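# Set the plastic panel flat inside the gray tray

## Task

Get the plastic panel into the gray tray so it rests flat on the tray's floor and stays there without the robot supporting it; then release it and pull the tool away.

## Robot and tools

Robot: one arm with a vacuum suction cup, no fingers. The cup point is the centre of the cup's rim (29 mm across), and the cup points along the cup point's own +z axis. From about 7 cm behind the rim the tool body and its camera stick out up to about 8 cm sideways, so leave room for that near tray walls.

Frames: the scene frame has its origin on the table top under the arm's base, +z up, and +y to the left when facing along +x. Result lines give end_effector_position in metres and end_effector_quat_wxyz in this frame, plus linear (m/s) and angular (rad/s) velocities. The printed position can be slightly off, more so at long reach. "Wrist force" and "Wrist torque" are [x y z] along the cup point's own axes; pressing on a surface gives a force pointing back into the arm. Expect an offset of a few N and noise of a few N; each axis saturates near 100 N. "no reading" is normal at the start.

The action row: every moving command uses one row of 7 plain numbers, each in [-1, 1], in this order: dx, dy, dz, rx, ry, rz, suction. The first six are an offset, not a pose: they are measured in the cup point's own axes from its pose in the most recent result that showed it (before any such result in the scene, and for a second call in the same reply, from where the robot is when the action begins). 1.0 equals 0.6 m for dx, dy, dz and 180 degrees for rx, ry, rz; the three rotation numbers form a single rotation vector. All zeros therefore means go back to that reference pose, not stay put. The seventh number is suction: 1 is full vacuum (about 55 kPa under ambient), smaller values ask for that fraction, and 0.05 or less switches it off. Suction keeps its last value.

Tools:
- execute_actions: "actions" is a list holding one action, one wait, or nothing. Empty list: just report the state. Action: {"rows": [...], "steps": n}, with 1 to 15 rows and steps up to 15 (default 15), each step 1/30 s; each row is used for one step, and the final row repeats to fill the count. Every row is measured from the same reference pose, not from the row before. Wait: {"steps": n}, n up to 300, counted from the previous result, so your reply time is included. Optional "pictures" true/false. A refused call does nothing.
- move: "target" is one 7-number row as above. It drives the cup point in a straight line, over 0.5 to 10 s (cut off at 10 s), taking the shorter rotation. "speed" is the top path speed in m/s, 0.002 to 0.5, default 0.25 (rotation up to twice that in rad/s); the real motion may lag, drift or overshoot that speed, especially with the arm stretched. Optional "stop_force" in N, 13 to 80: the path halts when the push against the direction of travel rises that much above its starting level for 2 steps, then backs off 2 steps and holds. Use it with a slow speed when approaching a surface; don't rely on it during rotating moves, and omit it when lifting off something you press on. Not available in the first 0.2 s of a scene. Contacts above the wrist sensor are not felt. The result adds a "move:" line: done, contact, off_target, moving, held or fault, with limits such as paced (pose clipped) or held (steps blocked), and the distance to target.
- wait: "seconds" 0 to 10; nothing new is sent.
- zoom_image: "camera" is "cam_high" (896x504) or "cam_wrist" (616x616, fisheye); "region" is [x0, y0, x1, y1] in pixels, top-left origin, at most 504 by 504.
- finished_scene: "scene" is the current scene's number; it ends the scene for good and reports success. Replying without any tool call ends everything.

Motion limits: each step the commanded pose is clipped to within 100 mm and 16 degrees of the measured pose, and commands trail by about 0.17 s. Large offsets may need several actions; read the new pose and send the remainder. "Hand target" shows what the controller is currently heading for. "pose unreachable" and HELD mark steps the clearance check changed or blocked (a mount under the base counts as arm). Position wins over orientation when both can't be met.

Gripping: switch suction on and set the rim fully onto a smooth flat area of the panel, away from holes, seams and edges. suction_measured shows the vacuum reached (near 0 means no seal; airtight settles within 0.15 of the request); part_present turns 1 at 0.50 and back to 0 below 0.45. Under vacuum the cup shortens, so the held part sits up to about 10 mm nearer the tool. To release, lower the panel until it rests flat on the tray floor, set suction to 0, then move away; the cup may still touch until it is 15 mm clear. If the cup seals to the table, turn suction off.

Avoid: the arm is stiff, so pushing even slightly past a firm contact can trigger a fault. 150 N external force or a joint torque reaching its limit (shoulder pan 300, shoulder lift 300, elbow 136, wrists 49.1 N m) stops the arm for 10 s. Holding loads heats motors; MOTOR HOT appears at 70 °C and at 85 °C an OVER-TEMPERATURE FAULT brakes the arm. Don't drop, slam or knock anything, and never push objects off the table. Objects may occasionally get nudged by outside disturbances, so check the panel's final state before finishing.

Each tool is called as name([rows], argument=value, ...), one row to a line, values as JSON.

## Session

execute_actions(actions=[])

Scene clock: 0.00 s of 4800.00 s.
end_effector_position=(+0.6299, +0.0321, +0.2492) suction_measured=0.00 part_present=0 end_effector_quat_wxyz=(-0.003, -0.022, +1.000, -0.007) end_effector_velocity=(-0.000, -0.001, -0.000) end_effector_angular_velocity=(-0.002, +0.001, -0.000)
Joint positions: [-0.279 -1.558  2.145 -2.159 -1.569  2.861]
Joint velocities: [-0.     0.    -0.    -0.    -0.002  0.   ]
Motor temperatures (°C, as the motors report them): [24 25 27 31 35 33]
Wrist force (N, on the end effector, along its own x y z axes, offset not removed): no reading
Wrist torque (N m, same axes, about the end effector's origin, offset not removed): no reading
Hand target: +0.630, +0.032, +0.249; -0.003, -0.022, +1.000, -0.007

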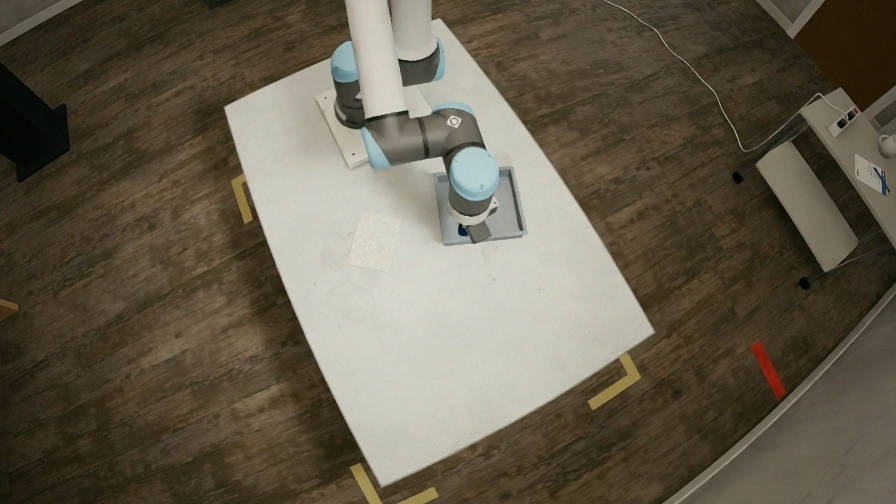

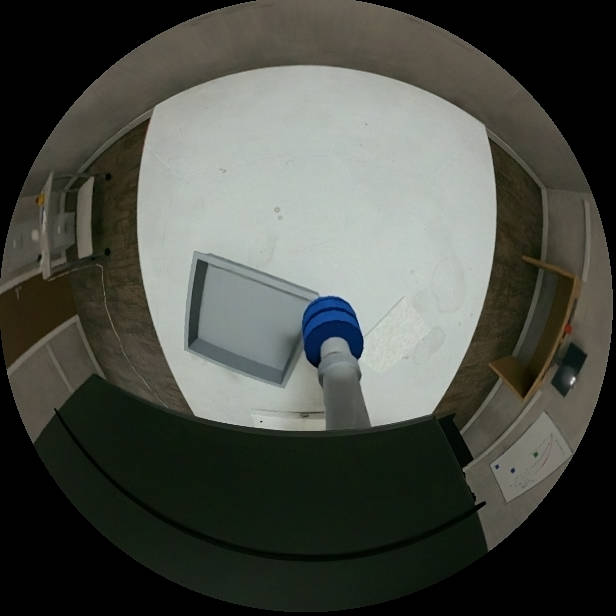

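zoom_image(camera="cam_wrist", region=[160, 220, 460, 440])

zoom_image(camera="cam_high", region=[300, 80, 560, 300])

move(target=[0.1667,-0.1667,0.1667,0,0,0,0])

Region (160, 220, 460, 440) of cam_wrist's 616x616 image, scaled by 1.680, with more detail than that image has; it fills the top 370 rows of this view, and the rest is white.

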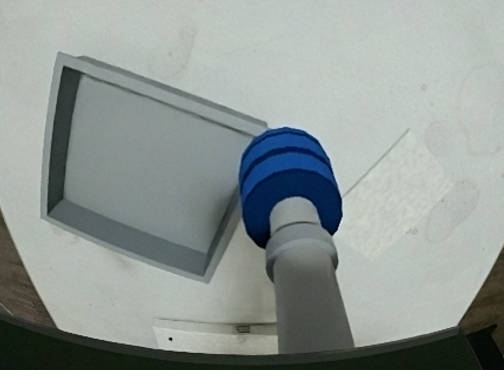

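Region (300, 80, 560, 300) of cam_high's 896x504 image, scaled by 1.938, with more detail than that image has; it fills the top 426 rows of this view, and the rest is white.

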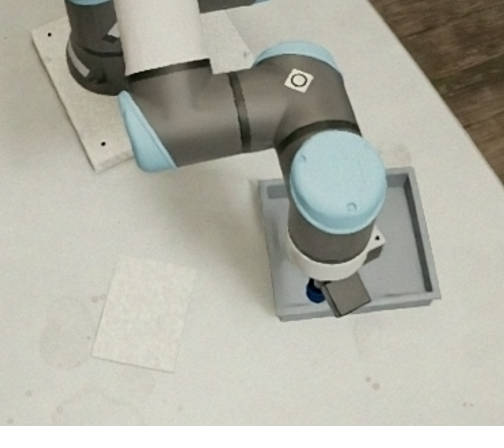

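Scene clock: 9.87 s of 4800.00 s.
end_effector_position=(+0.5340, -0.0737, +0.1516) suction_measured=0.00 part_present=0 end_effector_quat_wxyz=(-0.003, -0.022, +1.000, -0.007) end_effector_velocity=(-0.001, -0.001, -0.001) end_effector_angular_velocity=(+0.001, -0.002, +0.000)
Joint positions: [-0.514 -1.575  2.391 -2.389 -1.569  2.626]
Joint velocities: [-0.004  0.     0.003 -0.004  0.002 -0.004]
Motor temperatures (°C, as the motors report them): [24 25 27 31 35 33]
Wrist force (N, on the end effector, along its own x y z axes, offset not removed): [1.0 0.4 -2.7]
Wrist torque (N m, same axes, about the end effector's origin, offset not removed): [0.29 -0.29 0.04]
Hand target: +0.534, -0.074, +0.151; -0.003, -0.022, +1.000, -0.007
Off the commanded pose: 0.000 m, 0 deg.
After step 140, 3.83 s passed at rest.
move: done

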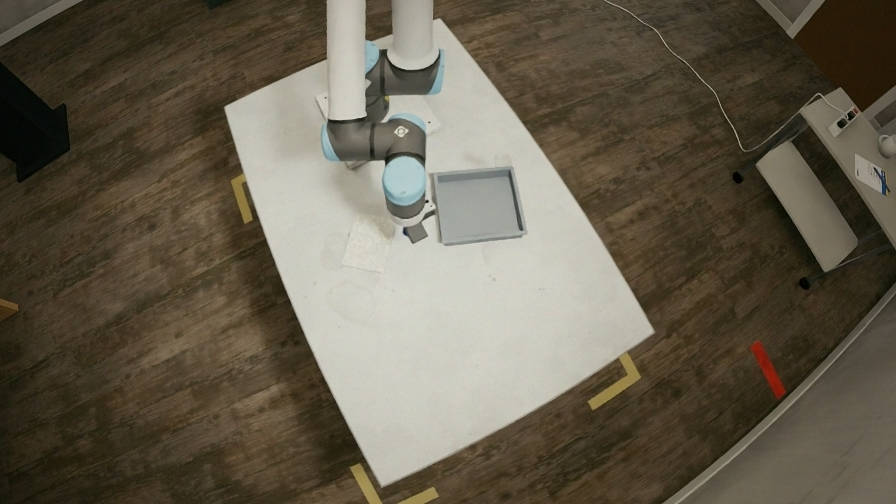

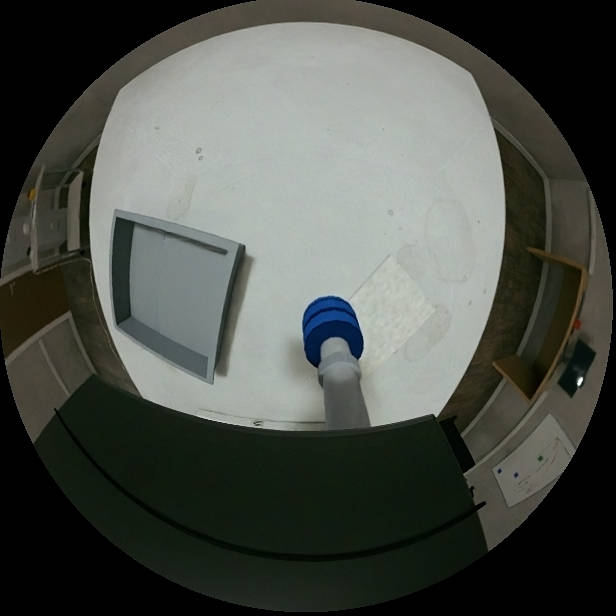

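move(target=[0.05,-0.15,0.1,0,0,0,0])

Scene clock: 28.13 s of 4800.00 s.
end_effector_position=(+0.5077, -0.1657, +0.0934) suction_measured=0.00 part_present=0 end_effector_quat_wxyz=(-0.003, -0.022, +1.000, -0.008) end_effector_velocity=(+0.000, -0.001, -0.001) end_effector_angular_velocity=(+0.001, -0.002, +0.001)
Joint positions: [-0.694 -1.467  2.442 -2.547 -1.569  2.446]
Joint velocities: [-0.003  0.003  0.    -0.004  0.002 -0.004]
Motor temperatures (°C, as the motors report them): [24 25 27 31 35 33]
Wrist force (N, on the end effector, along its own x y z axes, offset not removed): [4.3 -1.0 -2.5]
Wrist torque (N m, same axes, about the end effector's origin, offset not removed): [0.19 -0.80 0.06]
Hand target: +0.508, -0.166, +0.093; -0.003, -0.022, +1.000, -0.008
Off the commanded pose: 0.000 m, 0 deg.
After step 90, 14.13 s passed at rest.
move: done

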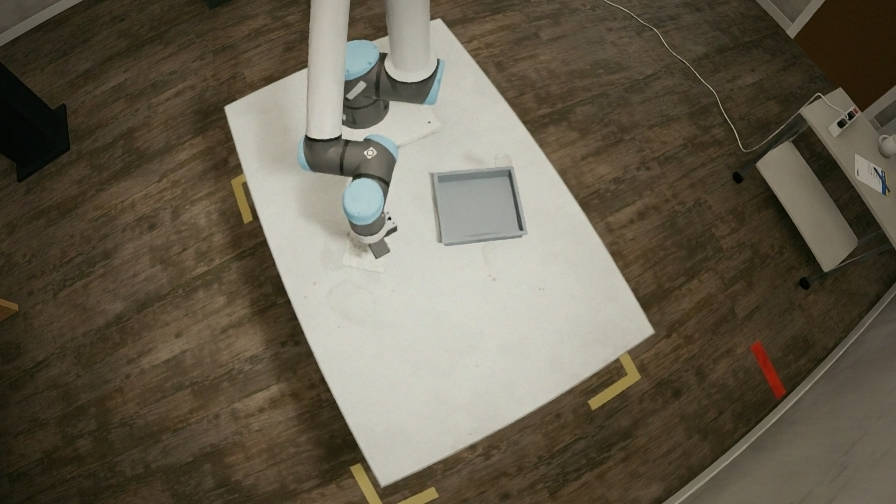

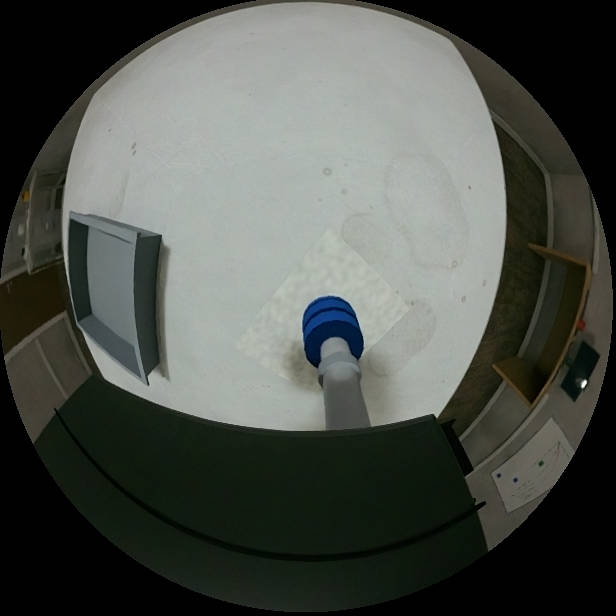

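move(target=[0,0,0.1,0,0,0,0])

zoom_image(camera="cam_high", region=[300, 150, 560, 300])

Scene clock: 35.30 s of 4800.00 s.
end_effector_position=(+0.5073, -0.1666, +0.0337) suction_measured=0.00 part_present=0 end_effector_quat_wxyz=(-0.003, -0.022, +1.000, -0.008) end_effector_velocity=(+0.001, +0.000, -0.002) end_effector_angular_velocity=(-0.000, -0.001, +0.000)
Joint positions: [-0.694 -1.333  2.47  -2.709 -1.569  2.446]
Joint velocities: [ 0.001  0.006  0.    -0.007  0.001  0.   ]
Motor temperatures (°C, as the motors report them): [24 25 27 31 35 33]
Wrist force (N, on the end effector, along its own x y z axes, offset not removed): [3.4 1.4 -0.6]
Wrist torque (N m, same axes, about the end effector's origin, offset not removed): [0.43 -0.64 0.06]
Hand target: +0.507, -0.167, +0.033; -0.003, -0.022, +1.000, -0.008
Off the commanded pose: 0.000 m, 0 deg.
After step 90, 3.17 s passed at rest.
move: done

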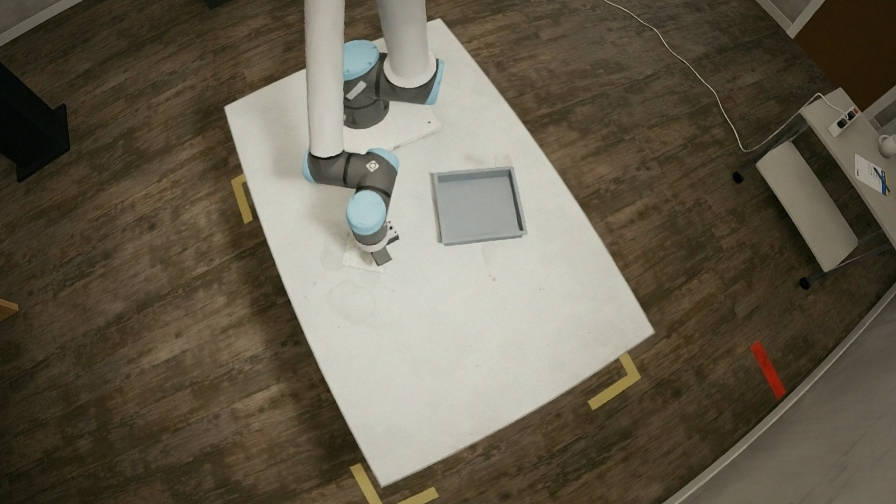

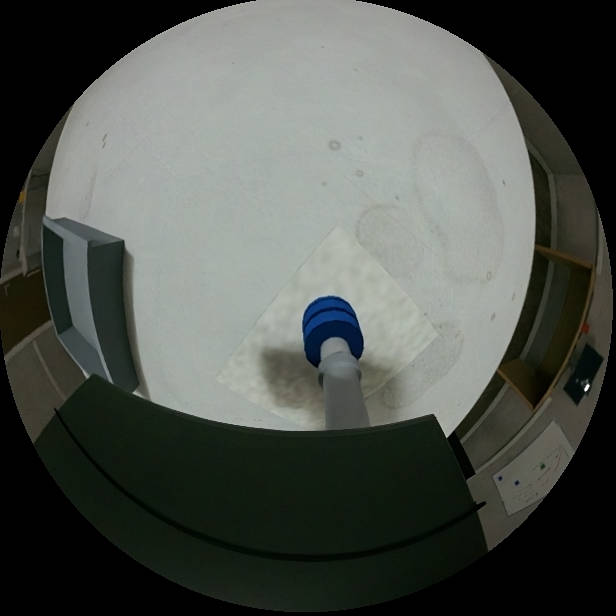

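Region (300, 150, 560, 300) of cam_high's 896x504 image, scaled by 1.938, with more detail than that image has; it fills the top 291 rows of this view, and the rest is white.

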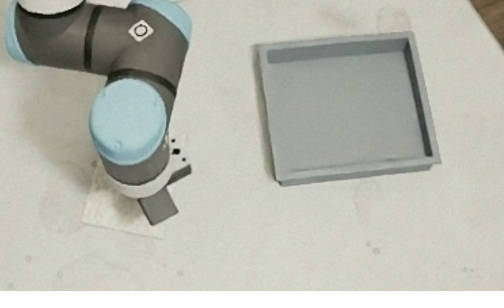

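move(target=[0.1,0,0.0,0,0,0,0], speed=0.15)

Scene clock: 50.40 s of 4800.00 s.
end_effector_position=(+0.4476, -0.1693, +0.0341) suction_measured=0.00 part_present=0 end_effector_quat_wxyz=(-0.003, -0.022, +1.000, -0.008) end_effector_velocity=(-0.002, -0.000, +0.000) end_effector_angular_velocity=(+0.000, -0.000, +0.001)
Joint positions: [-0.778 -1.4    2.573 -2.746 -1.569  2.362]
Joint velocities: [-0.004 -0.004  0.004 -0.     0.    -0.005]
Motor temperatures (°C, as the motors report them): [24 25 27 31 35 33]
Wrist force (N, on the end effector, along its own x y z axes, offset not removed): [2.8 -0.6 -1.7]
Wrist torque (N m, same axes, about the end effector's origin, offset not removed): [0.20 -0.60 0.10]
Hand target: +0.447, -0.169, +0.034; -0.003, -0.022, +1.000, -0.008
Off the commanded pose: 0.000 m, 0 deg.
After step 90, 11.10 s passed at rest.
move: done

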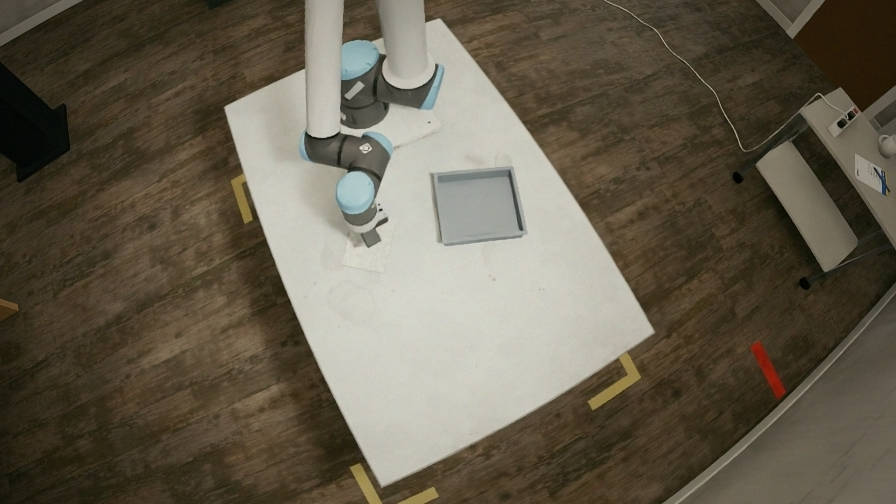

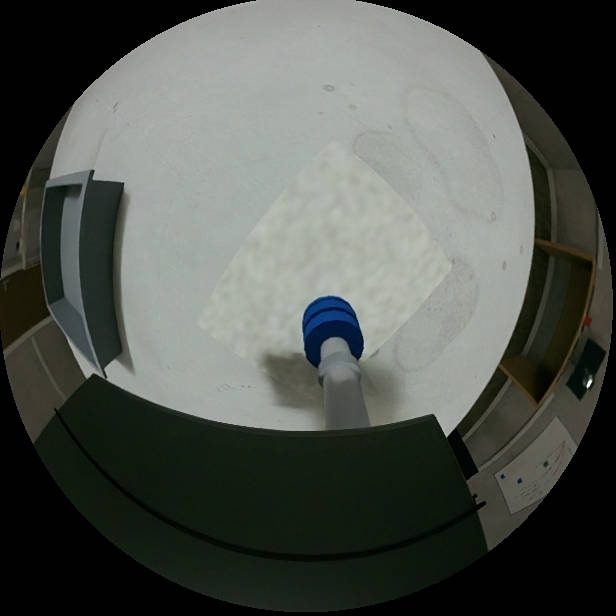

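move(target=[0,0,0.035,0,0,0,1], speed=0.06)

move(target=[0,0,0.03,0,0,0,1], speed=0.006, stop_force=13)

Scene clock: 55.60 s of 4800.00 s.
end_effector_position=(+0.4475, -0.1696, +0.0135) suction_measured=0.00 part_present=0 end_effector_quat_wxyz=(-0.003, -0.022, +1.000, -0.008) end_effector_velocity=(+0.000, -0.001, -0.003) end_effector_angular_velocity=(-0.002, +0.000, +0.000)
Joint positions: [-0.778 -1.341  2.581 -2.812 -1.569  2.362]
Joint velocities: [ 0.     0.008  0.    -0.009 -0.002  0.   ]
Motor temperatures (°C, as the motors report them): [24 25 27 31 35 33]
Wrist force (N, on the end effector, along its own x y z axes, offset not removed): [3.0 2.0 -0.7]
Wrist torque (N m, same axes, about the end effector's origin, offset not removed): [0.50 -0.61 0.00]
Hand target: +0.447, -0.170, +0.013; -0.003, -0.022, +1.000, -0.008
Off the commanded pose: 0.000 m, 0 deg.
After step 90, 1.33 s passed at rest.
move: done

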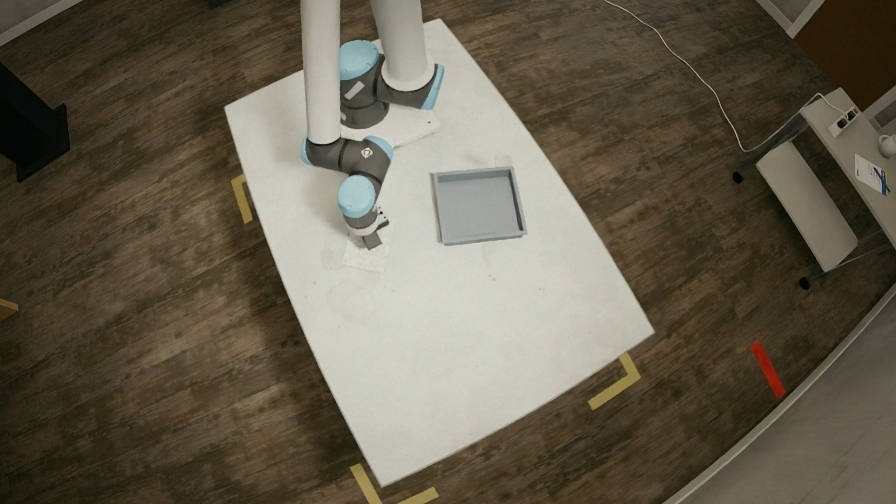

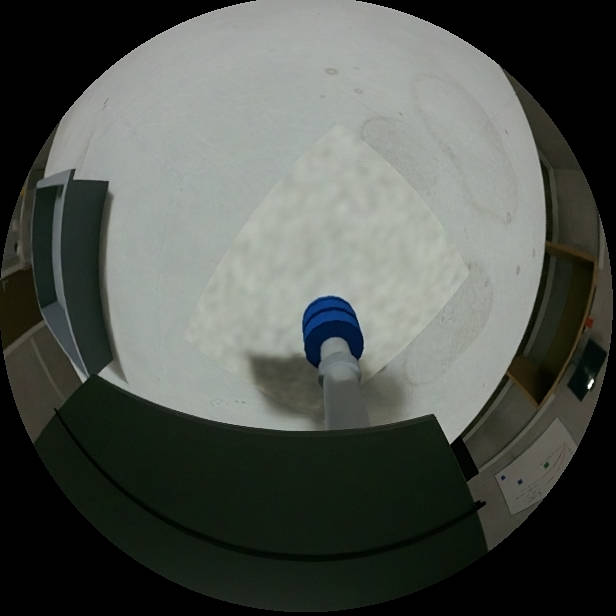

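Scene clock: 58.83 s of 4800.00 s.
end_effector_position=(+0.4474, -0.1699, -0.0034) suction_measured=0.96 part_present=1 end_effector_quat_wxyz=(-0.003, -0.022, +1.000, -0.008) end_effector_velocity=(-0.001, +0.001, +0.002) end_effector_angular_velocity=(+0.002, +0.002, -0.000)
Joint positions: [-0.778 -1.291  2.585 -2.866 -1.569  2.362]
Joint velocities: [ 0.    -0.006  0.     0.009 -0.     0.   ]
Motor temperatures (°C, as the motors report them): [24 25 27 31 35 33]
Wrist force (N, on the end effector, along its own x y z axes, offset not removed): [10.3 4.6 -37.4]
Wrist torque (N m, same axes, about the end effector's origin, offset not removed): [0.31 -0.89 0.02]
Hand target: +0.447, -0.170, -0.003; -0.003, -0.022, +1.000, -0.008
Off the commanded pose: 0.001 m, 0 deg.
move: contact

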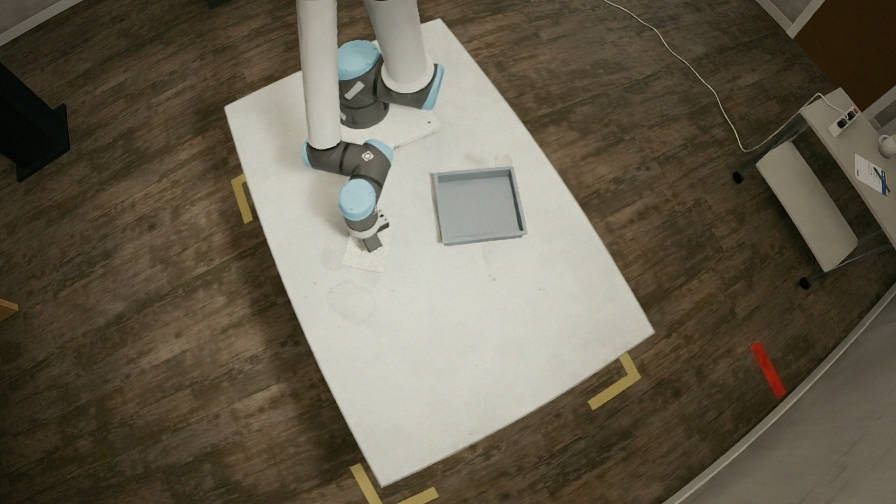

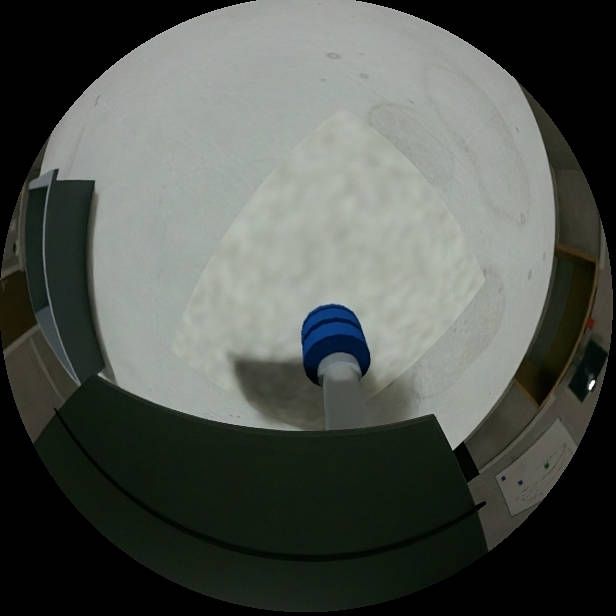

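move(target=[0,0,-0.2,0,0,0,1], speed=0.12)

move(target=[-0.1,0.57,0,0,0,0.39,1], speed=0.2)

Scene clock: 66.70 s of 4800.00 s.
end_effector_position=(+0.4482, -0.1679, +0.1161) suction_measured=0.98 part_present=1 end_effector_quat_wxyz=(-0.003, -0.022, +1.000, -0.008) end_effector_velocity=(-0.000, -0.000, +0.002) end_effector_angular_velocity=(+0.001, +0.001, -0.000)
Joint positions: [-0.778 -1.608  2.524 -2.489 -1.569  2.362]
Joint velocities: [-0.001 -0.005 -0.002  0.008 -0.    -0.   ]
Motor temperatures (°C, as the motors report them): [24 25 27 31 35 33]
Wrist force (N, on the end effector, along its own x y z axes, offset not removed): [2.1 2.2 -0.9]
Wrist torque (N m, same axes, about the end effector's origin, offset not removed): [0.61 -0.46 0.08]
Hand target: +0.448, -0.168, +0.116; -0.003, -0.022, +1.000, -0.008
Off the commanded pose: 0.001 m, 0 deg.
move: done

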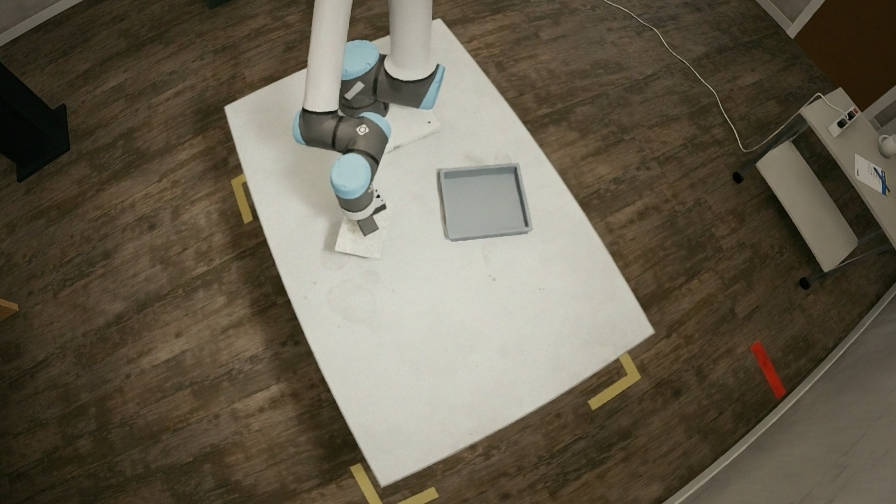

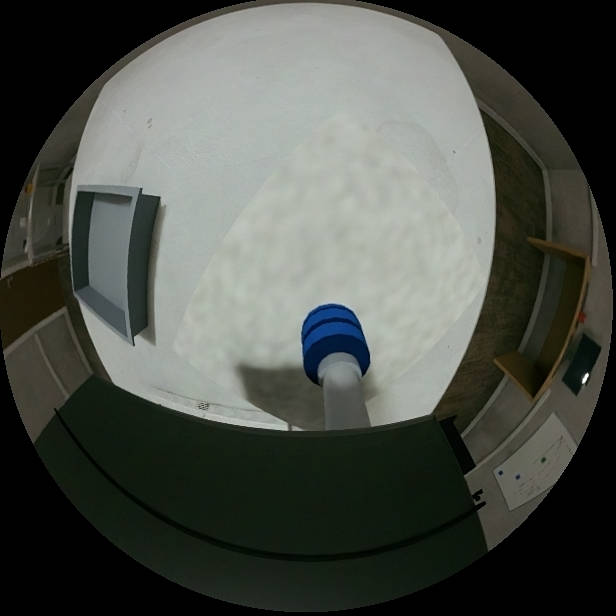

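Scene clock: 70.33 s of 4800.00 s.
end_effector_position=(+0.4925, +0.1761, +0.1105) suction_measured=0.96 part_present=1 end_effector_quat_wxyz=(+0.001, +0.556, +0.831, -0.007) end_effector_velocity=(+0.001, +0.002, -0.000) end_effector_angular_velocity=(-0.002, +0.001, -0.010)
Joint positions: [-0.043 -1.532  2.448 -2.489 -1.569  4.321]
Joint velocities: [ 0.005  0.003 -0.003  0.001 -0.002  0.015]
Motor temperatures (°C, as the motors report them): [24 25 27 31 35 33]
Wrist force (N, on the end effector, along its own x y z axes, offset not removed): [3.1 -0.9 0.8]
Wrist torque (N m, same axes, about the end effector's origin, offset not removed): [0.13 -0.64 0.00]
Hand target: +0.493, +0.176, +0.111; +0.001, +0.557, +0.831, -0.007
Off the commanded pose: 0.001 m, 0 deg.
move: done

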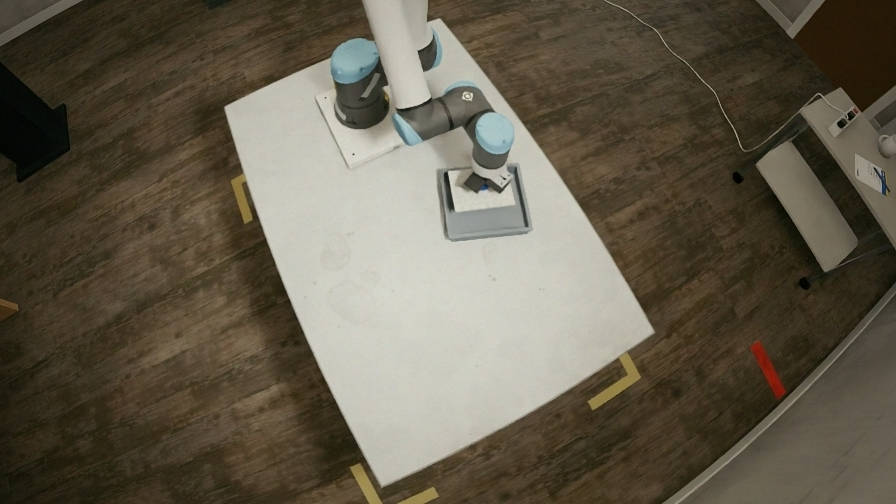

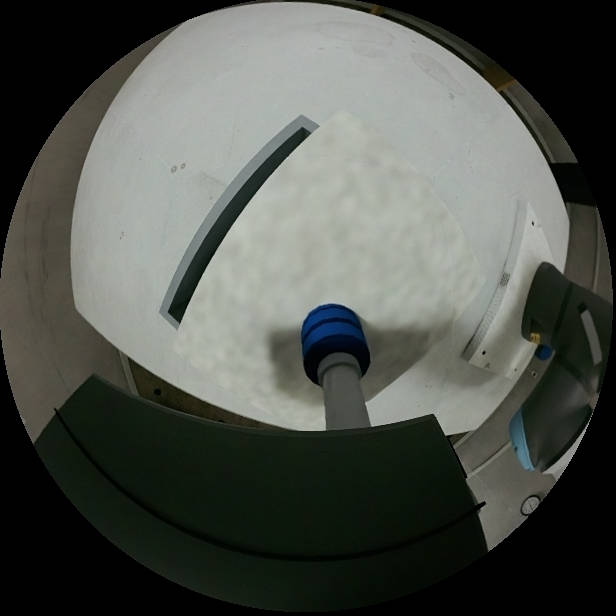

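move(target=[0,0,0.06,0,0,0,1], speed=0.08)

zoom_image(camera="cam_high", region=[410, 140, 560, 260])

Scene clock: 77.60 s of 4800.00 s.
end_effector_position=(+0.4923, +0.1755, +0.0749) suction_measured=0.96 part_present=1 end_effector_quat_wxyz=(+0.001, +0.556, +0.831, -0.007) end_effector_velocity=(+0.000, -0.000, -0.003) end_effector_angular_velocity=(-0.000, -0.001, -0.001)
Joint positions: [-0.043 -1.456  2.471 -2.587 -1.569  4.321]
Joint velocities: [ 0.     0.006  0.001 -0.008 -0.     0.001]
Motor temperatures (°C, as the motors report them): [24 26 27 31 35 33]
Wrist force (N, on the end effector, along its own x y z axes, offset not removed): [1.1 -1.1 1.0]
Wrist torque (N m, same axes, about the end effector's origin, offset not removed): [0.08 -0.28 0.04]
Hand target: +0.492, +0.176, +0.075; +0.001, +0.556, +0.831, -0.007
Off the commanded pose: 0.000 m, 0 deg.
move: done

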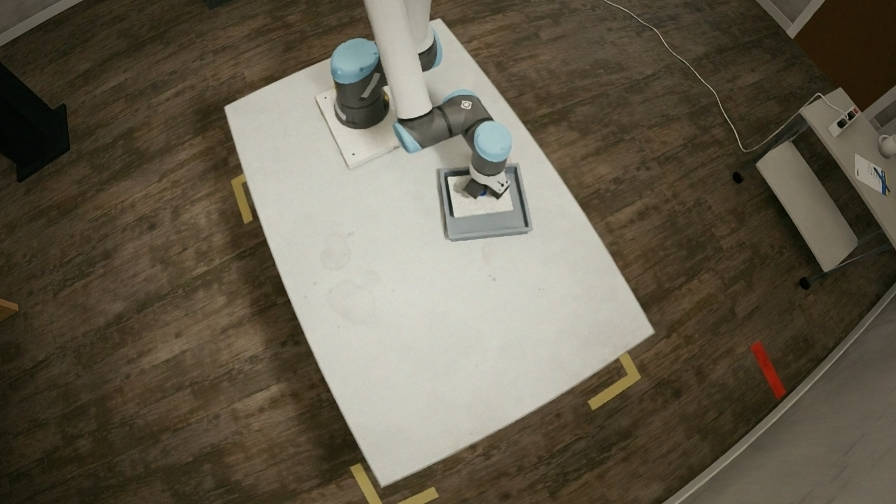

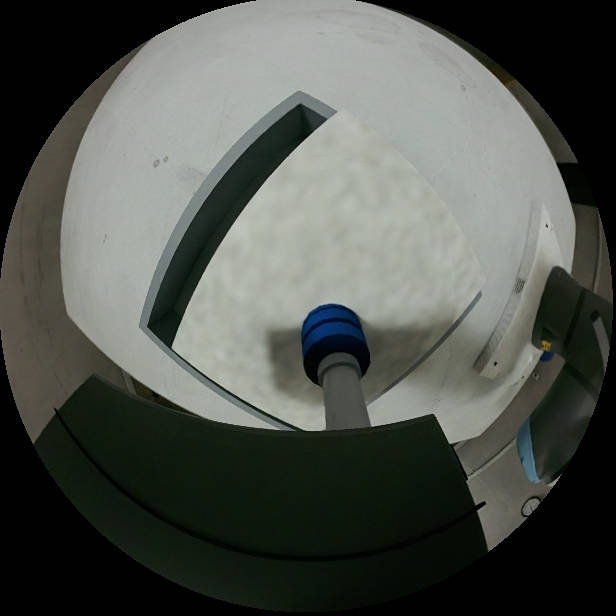

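Region (410, 140, 560, 260) of cam_high's 896x504 image, scaled by 3.360, with more detail than that image has; it fills the top 403 rows of this view, and the rest is white.

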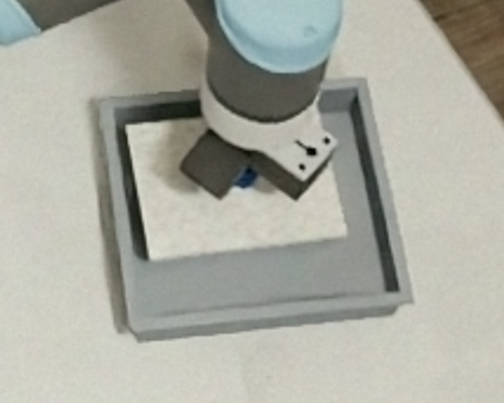

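move(target=[0,0.038,0.03,0,0,0,1], speed=0.05)

zoom_image(camera="cam_high", region=[410, 140, 560, 260])

Scene clock: 84.83 s of 4800.00 s.
end_effector_position=(+0.5130, +0.1839, +0.0568) suction_measured=0.96 part_present=1 end_effector_quat_wxyz=(+0.001, +0.556, +0.831, -0.007) end_effector_velocity=(+0.002, +0.001, -0.001) end_effector_angular_velocity=(+0.001, -0.000, +0.001)
Joint positions: [-0.026 -1.385  2.439 -2.626 -1.569  4.338]
Joint velocities: [ 0.001  0.005 -0.003 -0.003  0.001  0.   ]
Motor temperatures (°C, as the motors report them): [24 26 27 31 35 33]
Wrist force (N, on the end effector, along its own x y z axes, offset not removed): [2.6 -0.8 -0.2]
Wrist torque (N m, same axes, about the end effector's origin, offset not removed): [0.12 -0.58 0.18]
Hand target: +0.513, +0.184, +0.057; +0.001, +0.556, +0.831, -0.007
Off the commanded pose: 0.000 m, 0 deg.
move: done

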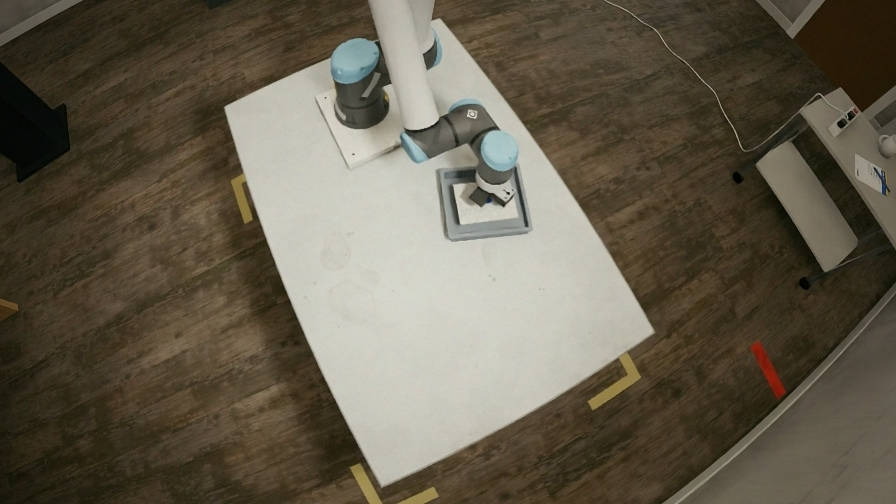

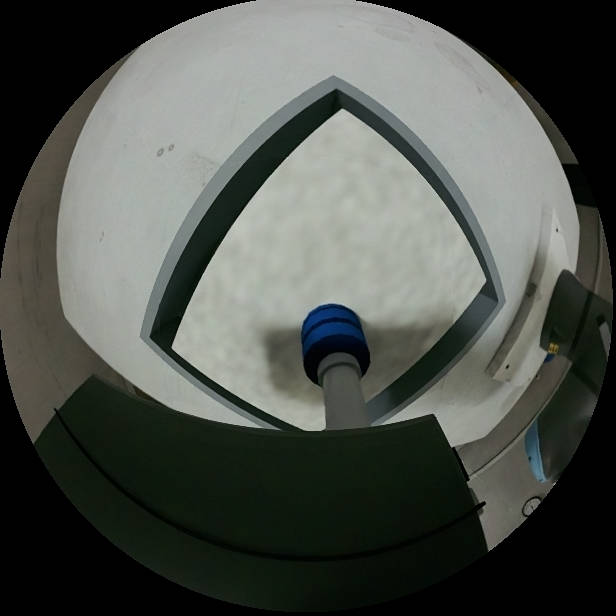

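Region (410, 140, 560, 260) of cam_high's 896x504 image, scaled by 3.360, with more detail than that image has; it fills the top 403 rows of this view, and the rest is white.

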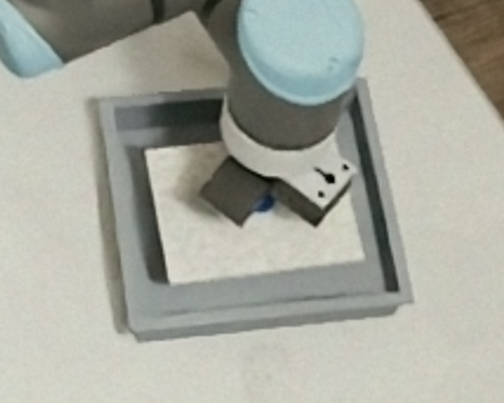

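move(target=[-0.012,-0.004,0.03,0,0,0,1], speed=0.03)

Scene clock: 89.37 s of 4800.00 s.
end_effector_position=(+0.5134, +0.1761, +0.0392) suction_measured=1.00 part_present=1 end_effector_quat_wxyz=(+0.001, +0.556, +0.831, -0.007) end_effector_velocity=(+0.000, -0.001, -0.002) end_effector_angular_velocity=(+0.000, -0.001, -0.000)
Joint positions: [-0.041 -1.348  2.45  -2.675 -1.569  4.324]
Joint velocities: [-0.002  0.005  0.001 -0.006  0.    -0.002]
Motor temperatures (°C, as the motors report them): [24 26 27 31 35 33]
Wrist force (N, on the end effector, along its own x y z axes, offset not removed): [1.9 -0.2 -0.4]
Wrist torque (N m, same axes, about the end effector's origin, offset not removed): [0.15 -0.47 0.05]
Hand target: +0.513, +0.176, +0.039; +0.001, +0.556, +0.831, -0.007
Off the commanded pose: 0.000 m, 0 deg.
move: done

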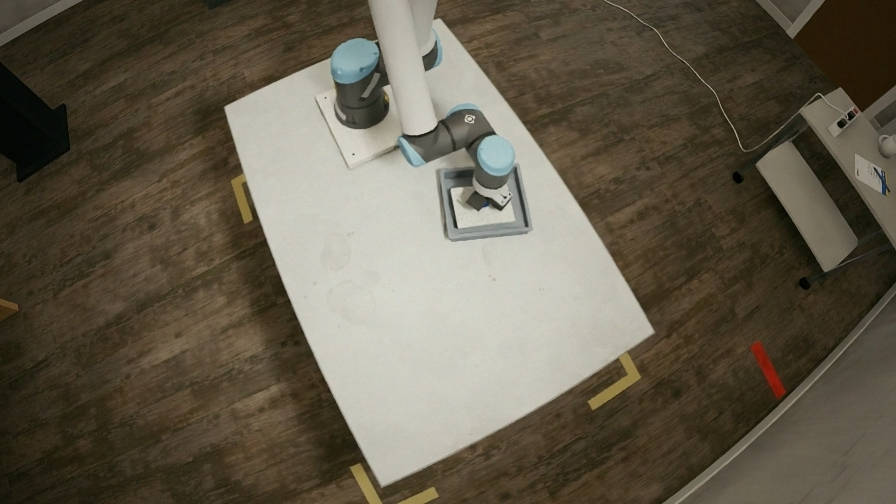

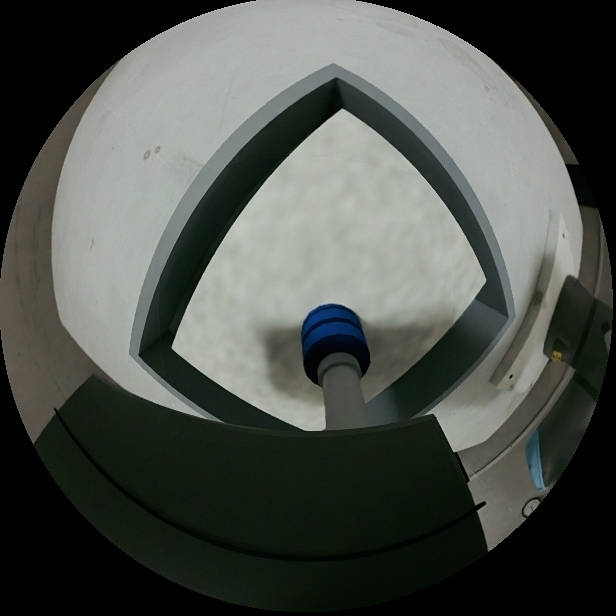

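move(target=[0,0,0.045,0,0,0,1], speed=0.04, stop_force=20)

move(target=[0,0,0.03,0,0,0,1], speed=0.005, stop_force=13)

Scene clock: 95.60 s of 4800.00 s.
end_effector_position=(+0.5132, +0.1757, +0.0125) suction_measured=0.96 part_present=1 end_effector_quat_wxyz=(+0.001, +0.556, +0.831, -0.007) end_effector_velocity=(-0.000, -0.000, -0.003) end_effector_angular_velocity=(-0.002, +0.000, -0.001)
Joint positions: [-0.041 -1.286  2.459 -2.746 -1.569  4.324]
Joint velocities: [ 0.     0.006  0.001 -0.007 -0.002  0.001]
Motor temperatures (°C, as the motors report them): [24 26 27 31 35 33]
Wrist force (N, on the end effector, along its own x y z axes, offset not removed): [2.4 1.4 0.7]
Wrist torque (N m, same axes, about the end effector's origin, offset not removed): [0.44 -0.45 0.11]
Hand target: +0.513, +0.176, +0.012; +0.001, +0.556, +0.831, -0.007
Off the commanded pose: 0.000 m, 0 deg.
move: done

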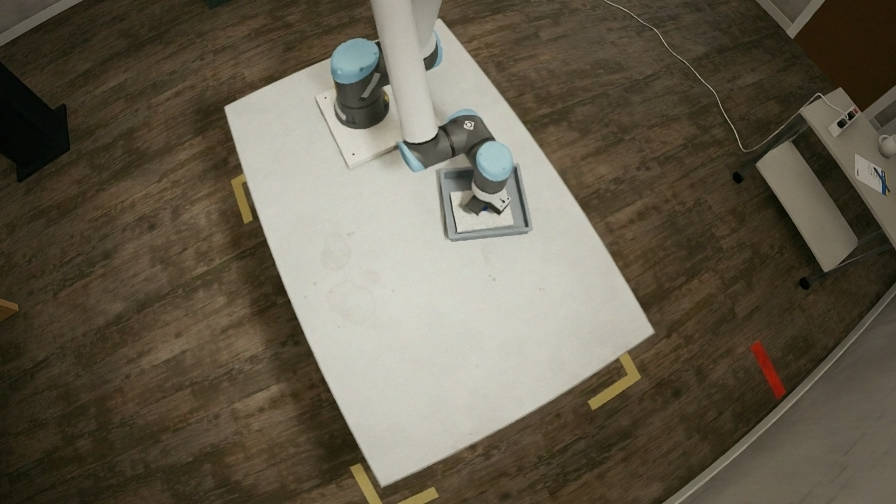

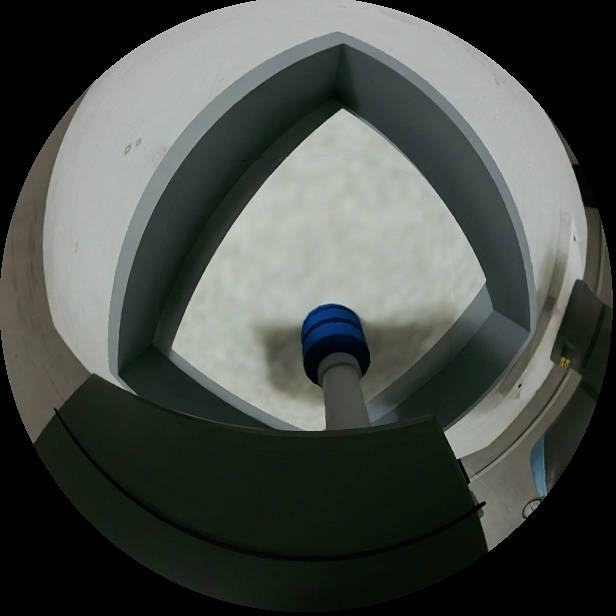

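Scene clock: 98.53 s of 4800.00 s.
end_effector_position=(+0.5132, +0.1755, -0.0001) suction_measured=0.99 part_present=1 end_effector_quat_wxyz=(+0.001, +0.556, +0.831, -0.007) end_effector_velocity=(-0.001, -0.001, +0.001) end_effector_angular_velocity=(-0.002, +0.003, +0.001)
Joint positions: [-0.041 -1.255  2.462 -2.779 -1.569  4.324]
Joint velocities: [-0.    -0.004  0.     0.007 -0.002 -0.001]
Motor temperatures (°C, as the motors report them): [24 26 27 31 35 33]
Wrist force (N, on the end effector, along its own x y z axes, offset not removed): [3.2 -4.2 -24.2]
Wrist torque (N m, same axes, about the end effector's origin, offset not removed): [0.10 -0.50 0.05]
Hand target: +0.513, +0.176, +0.000; +0.001, +0.556, +0.831, -0.007
Off the commanded pose: 0.005 m, 0 deg.
move: contact

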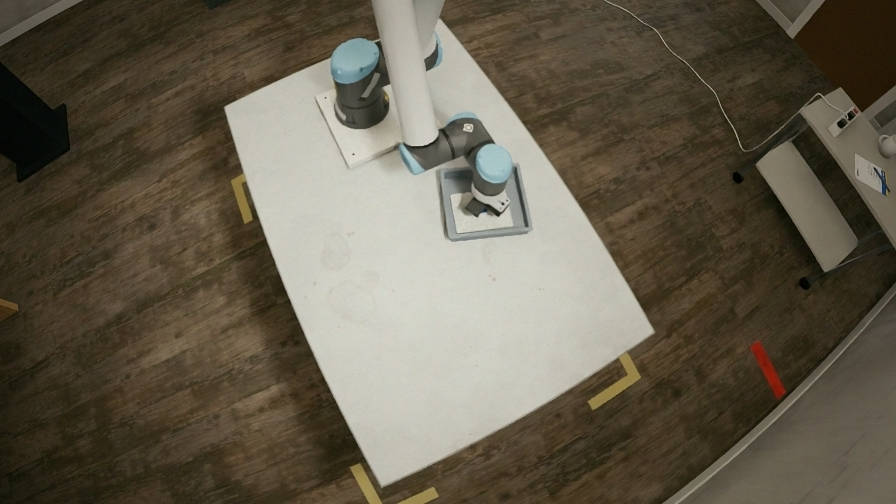

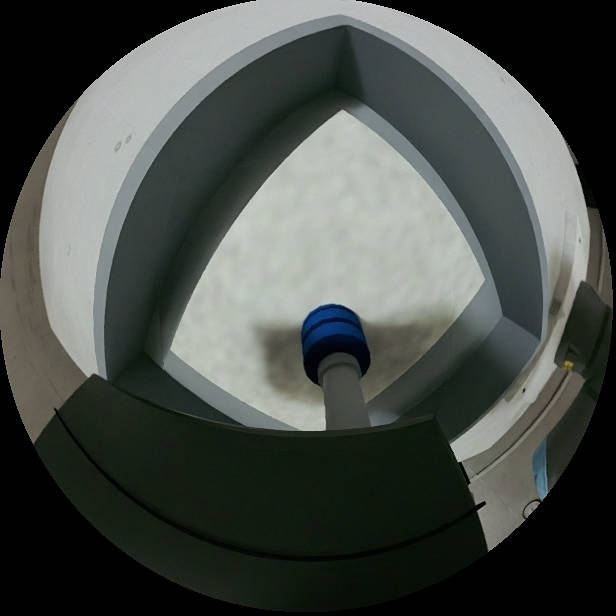

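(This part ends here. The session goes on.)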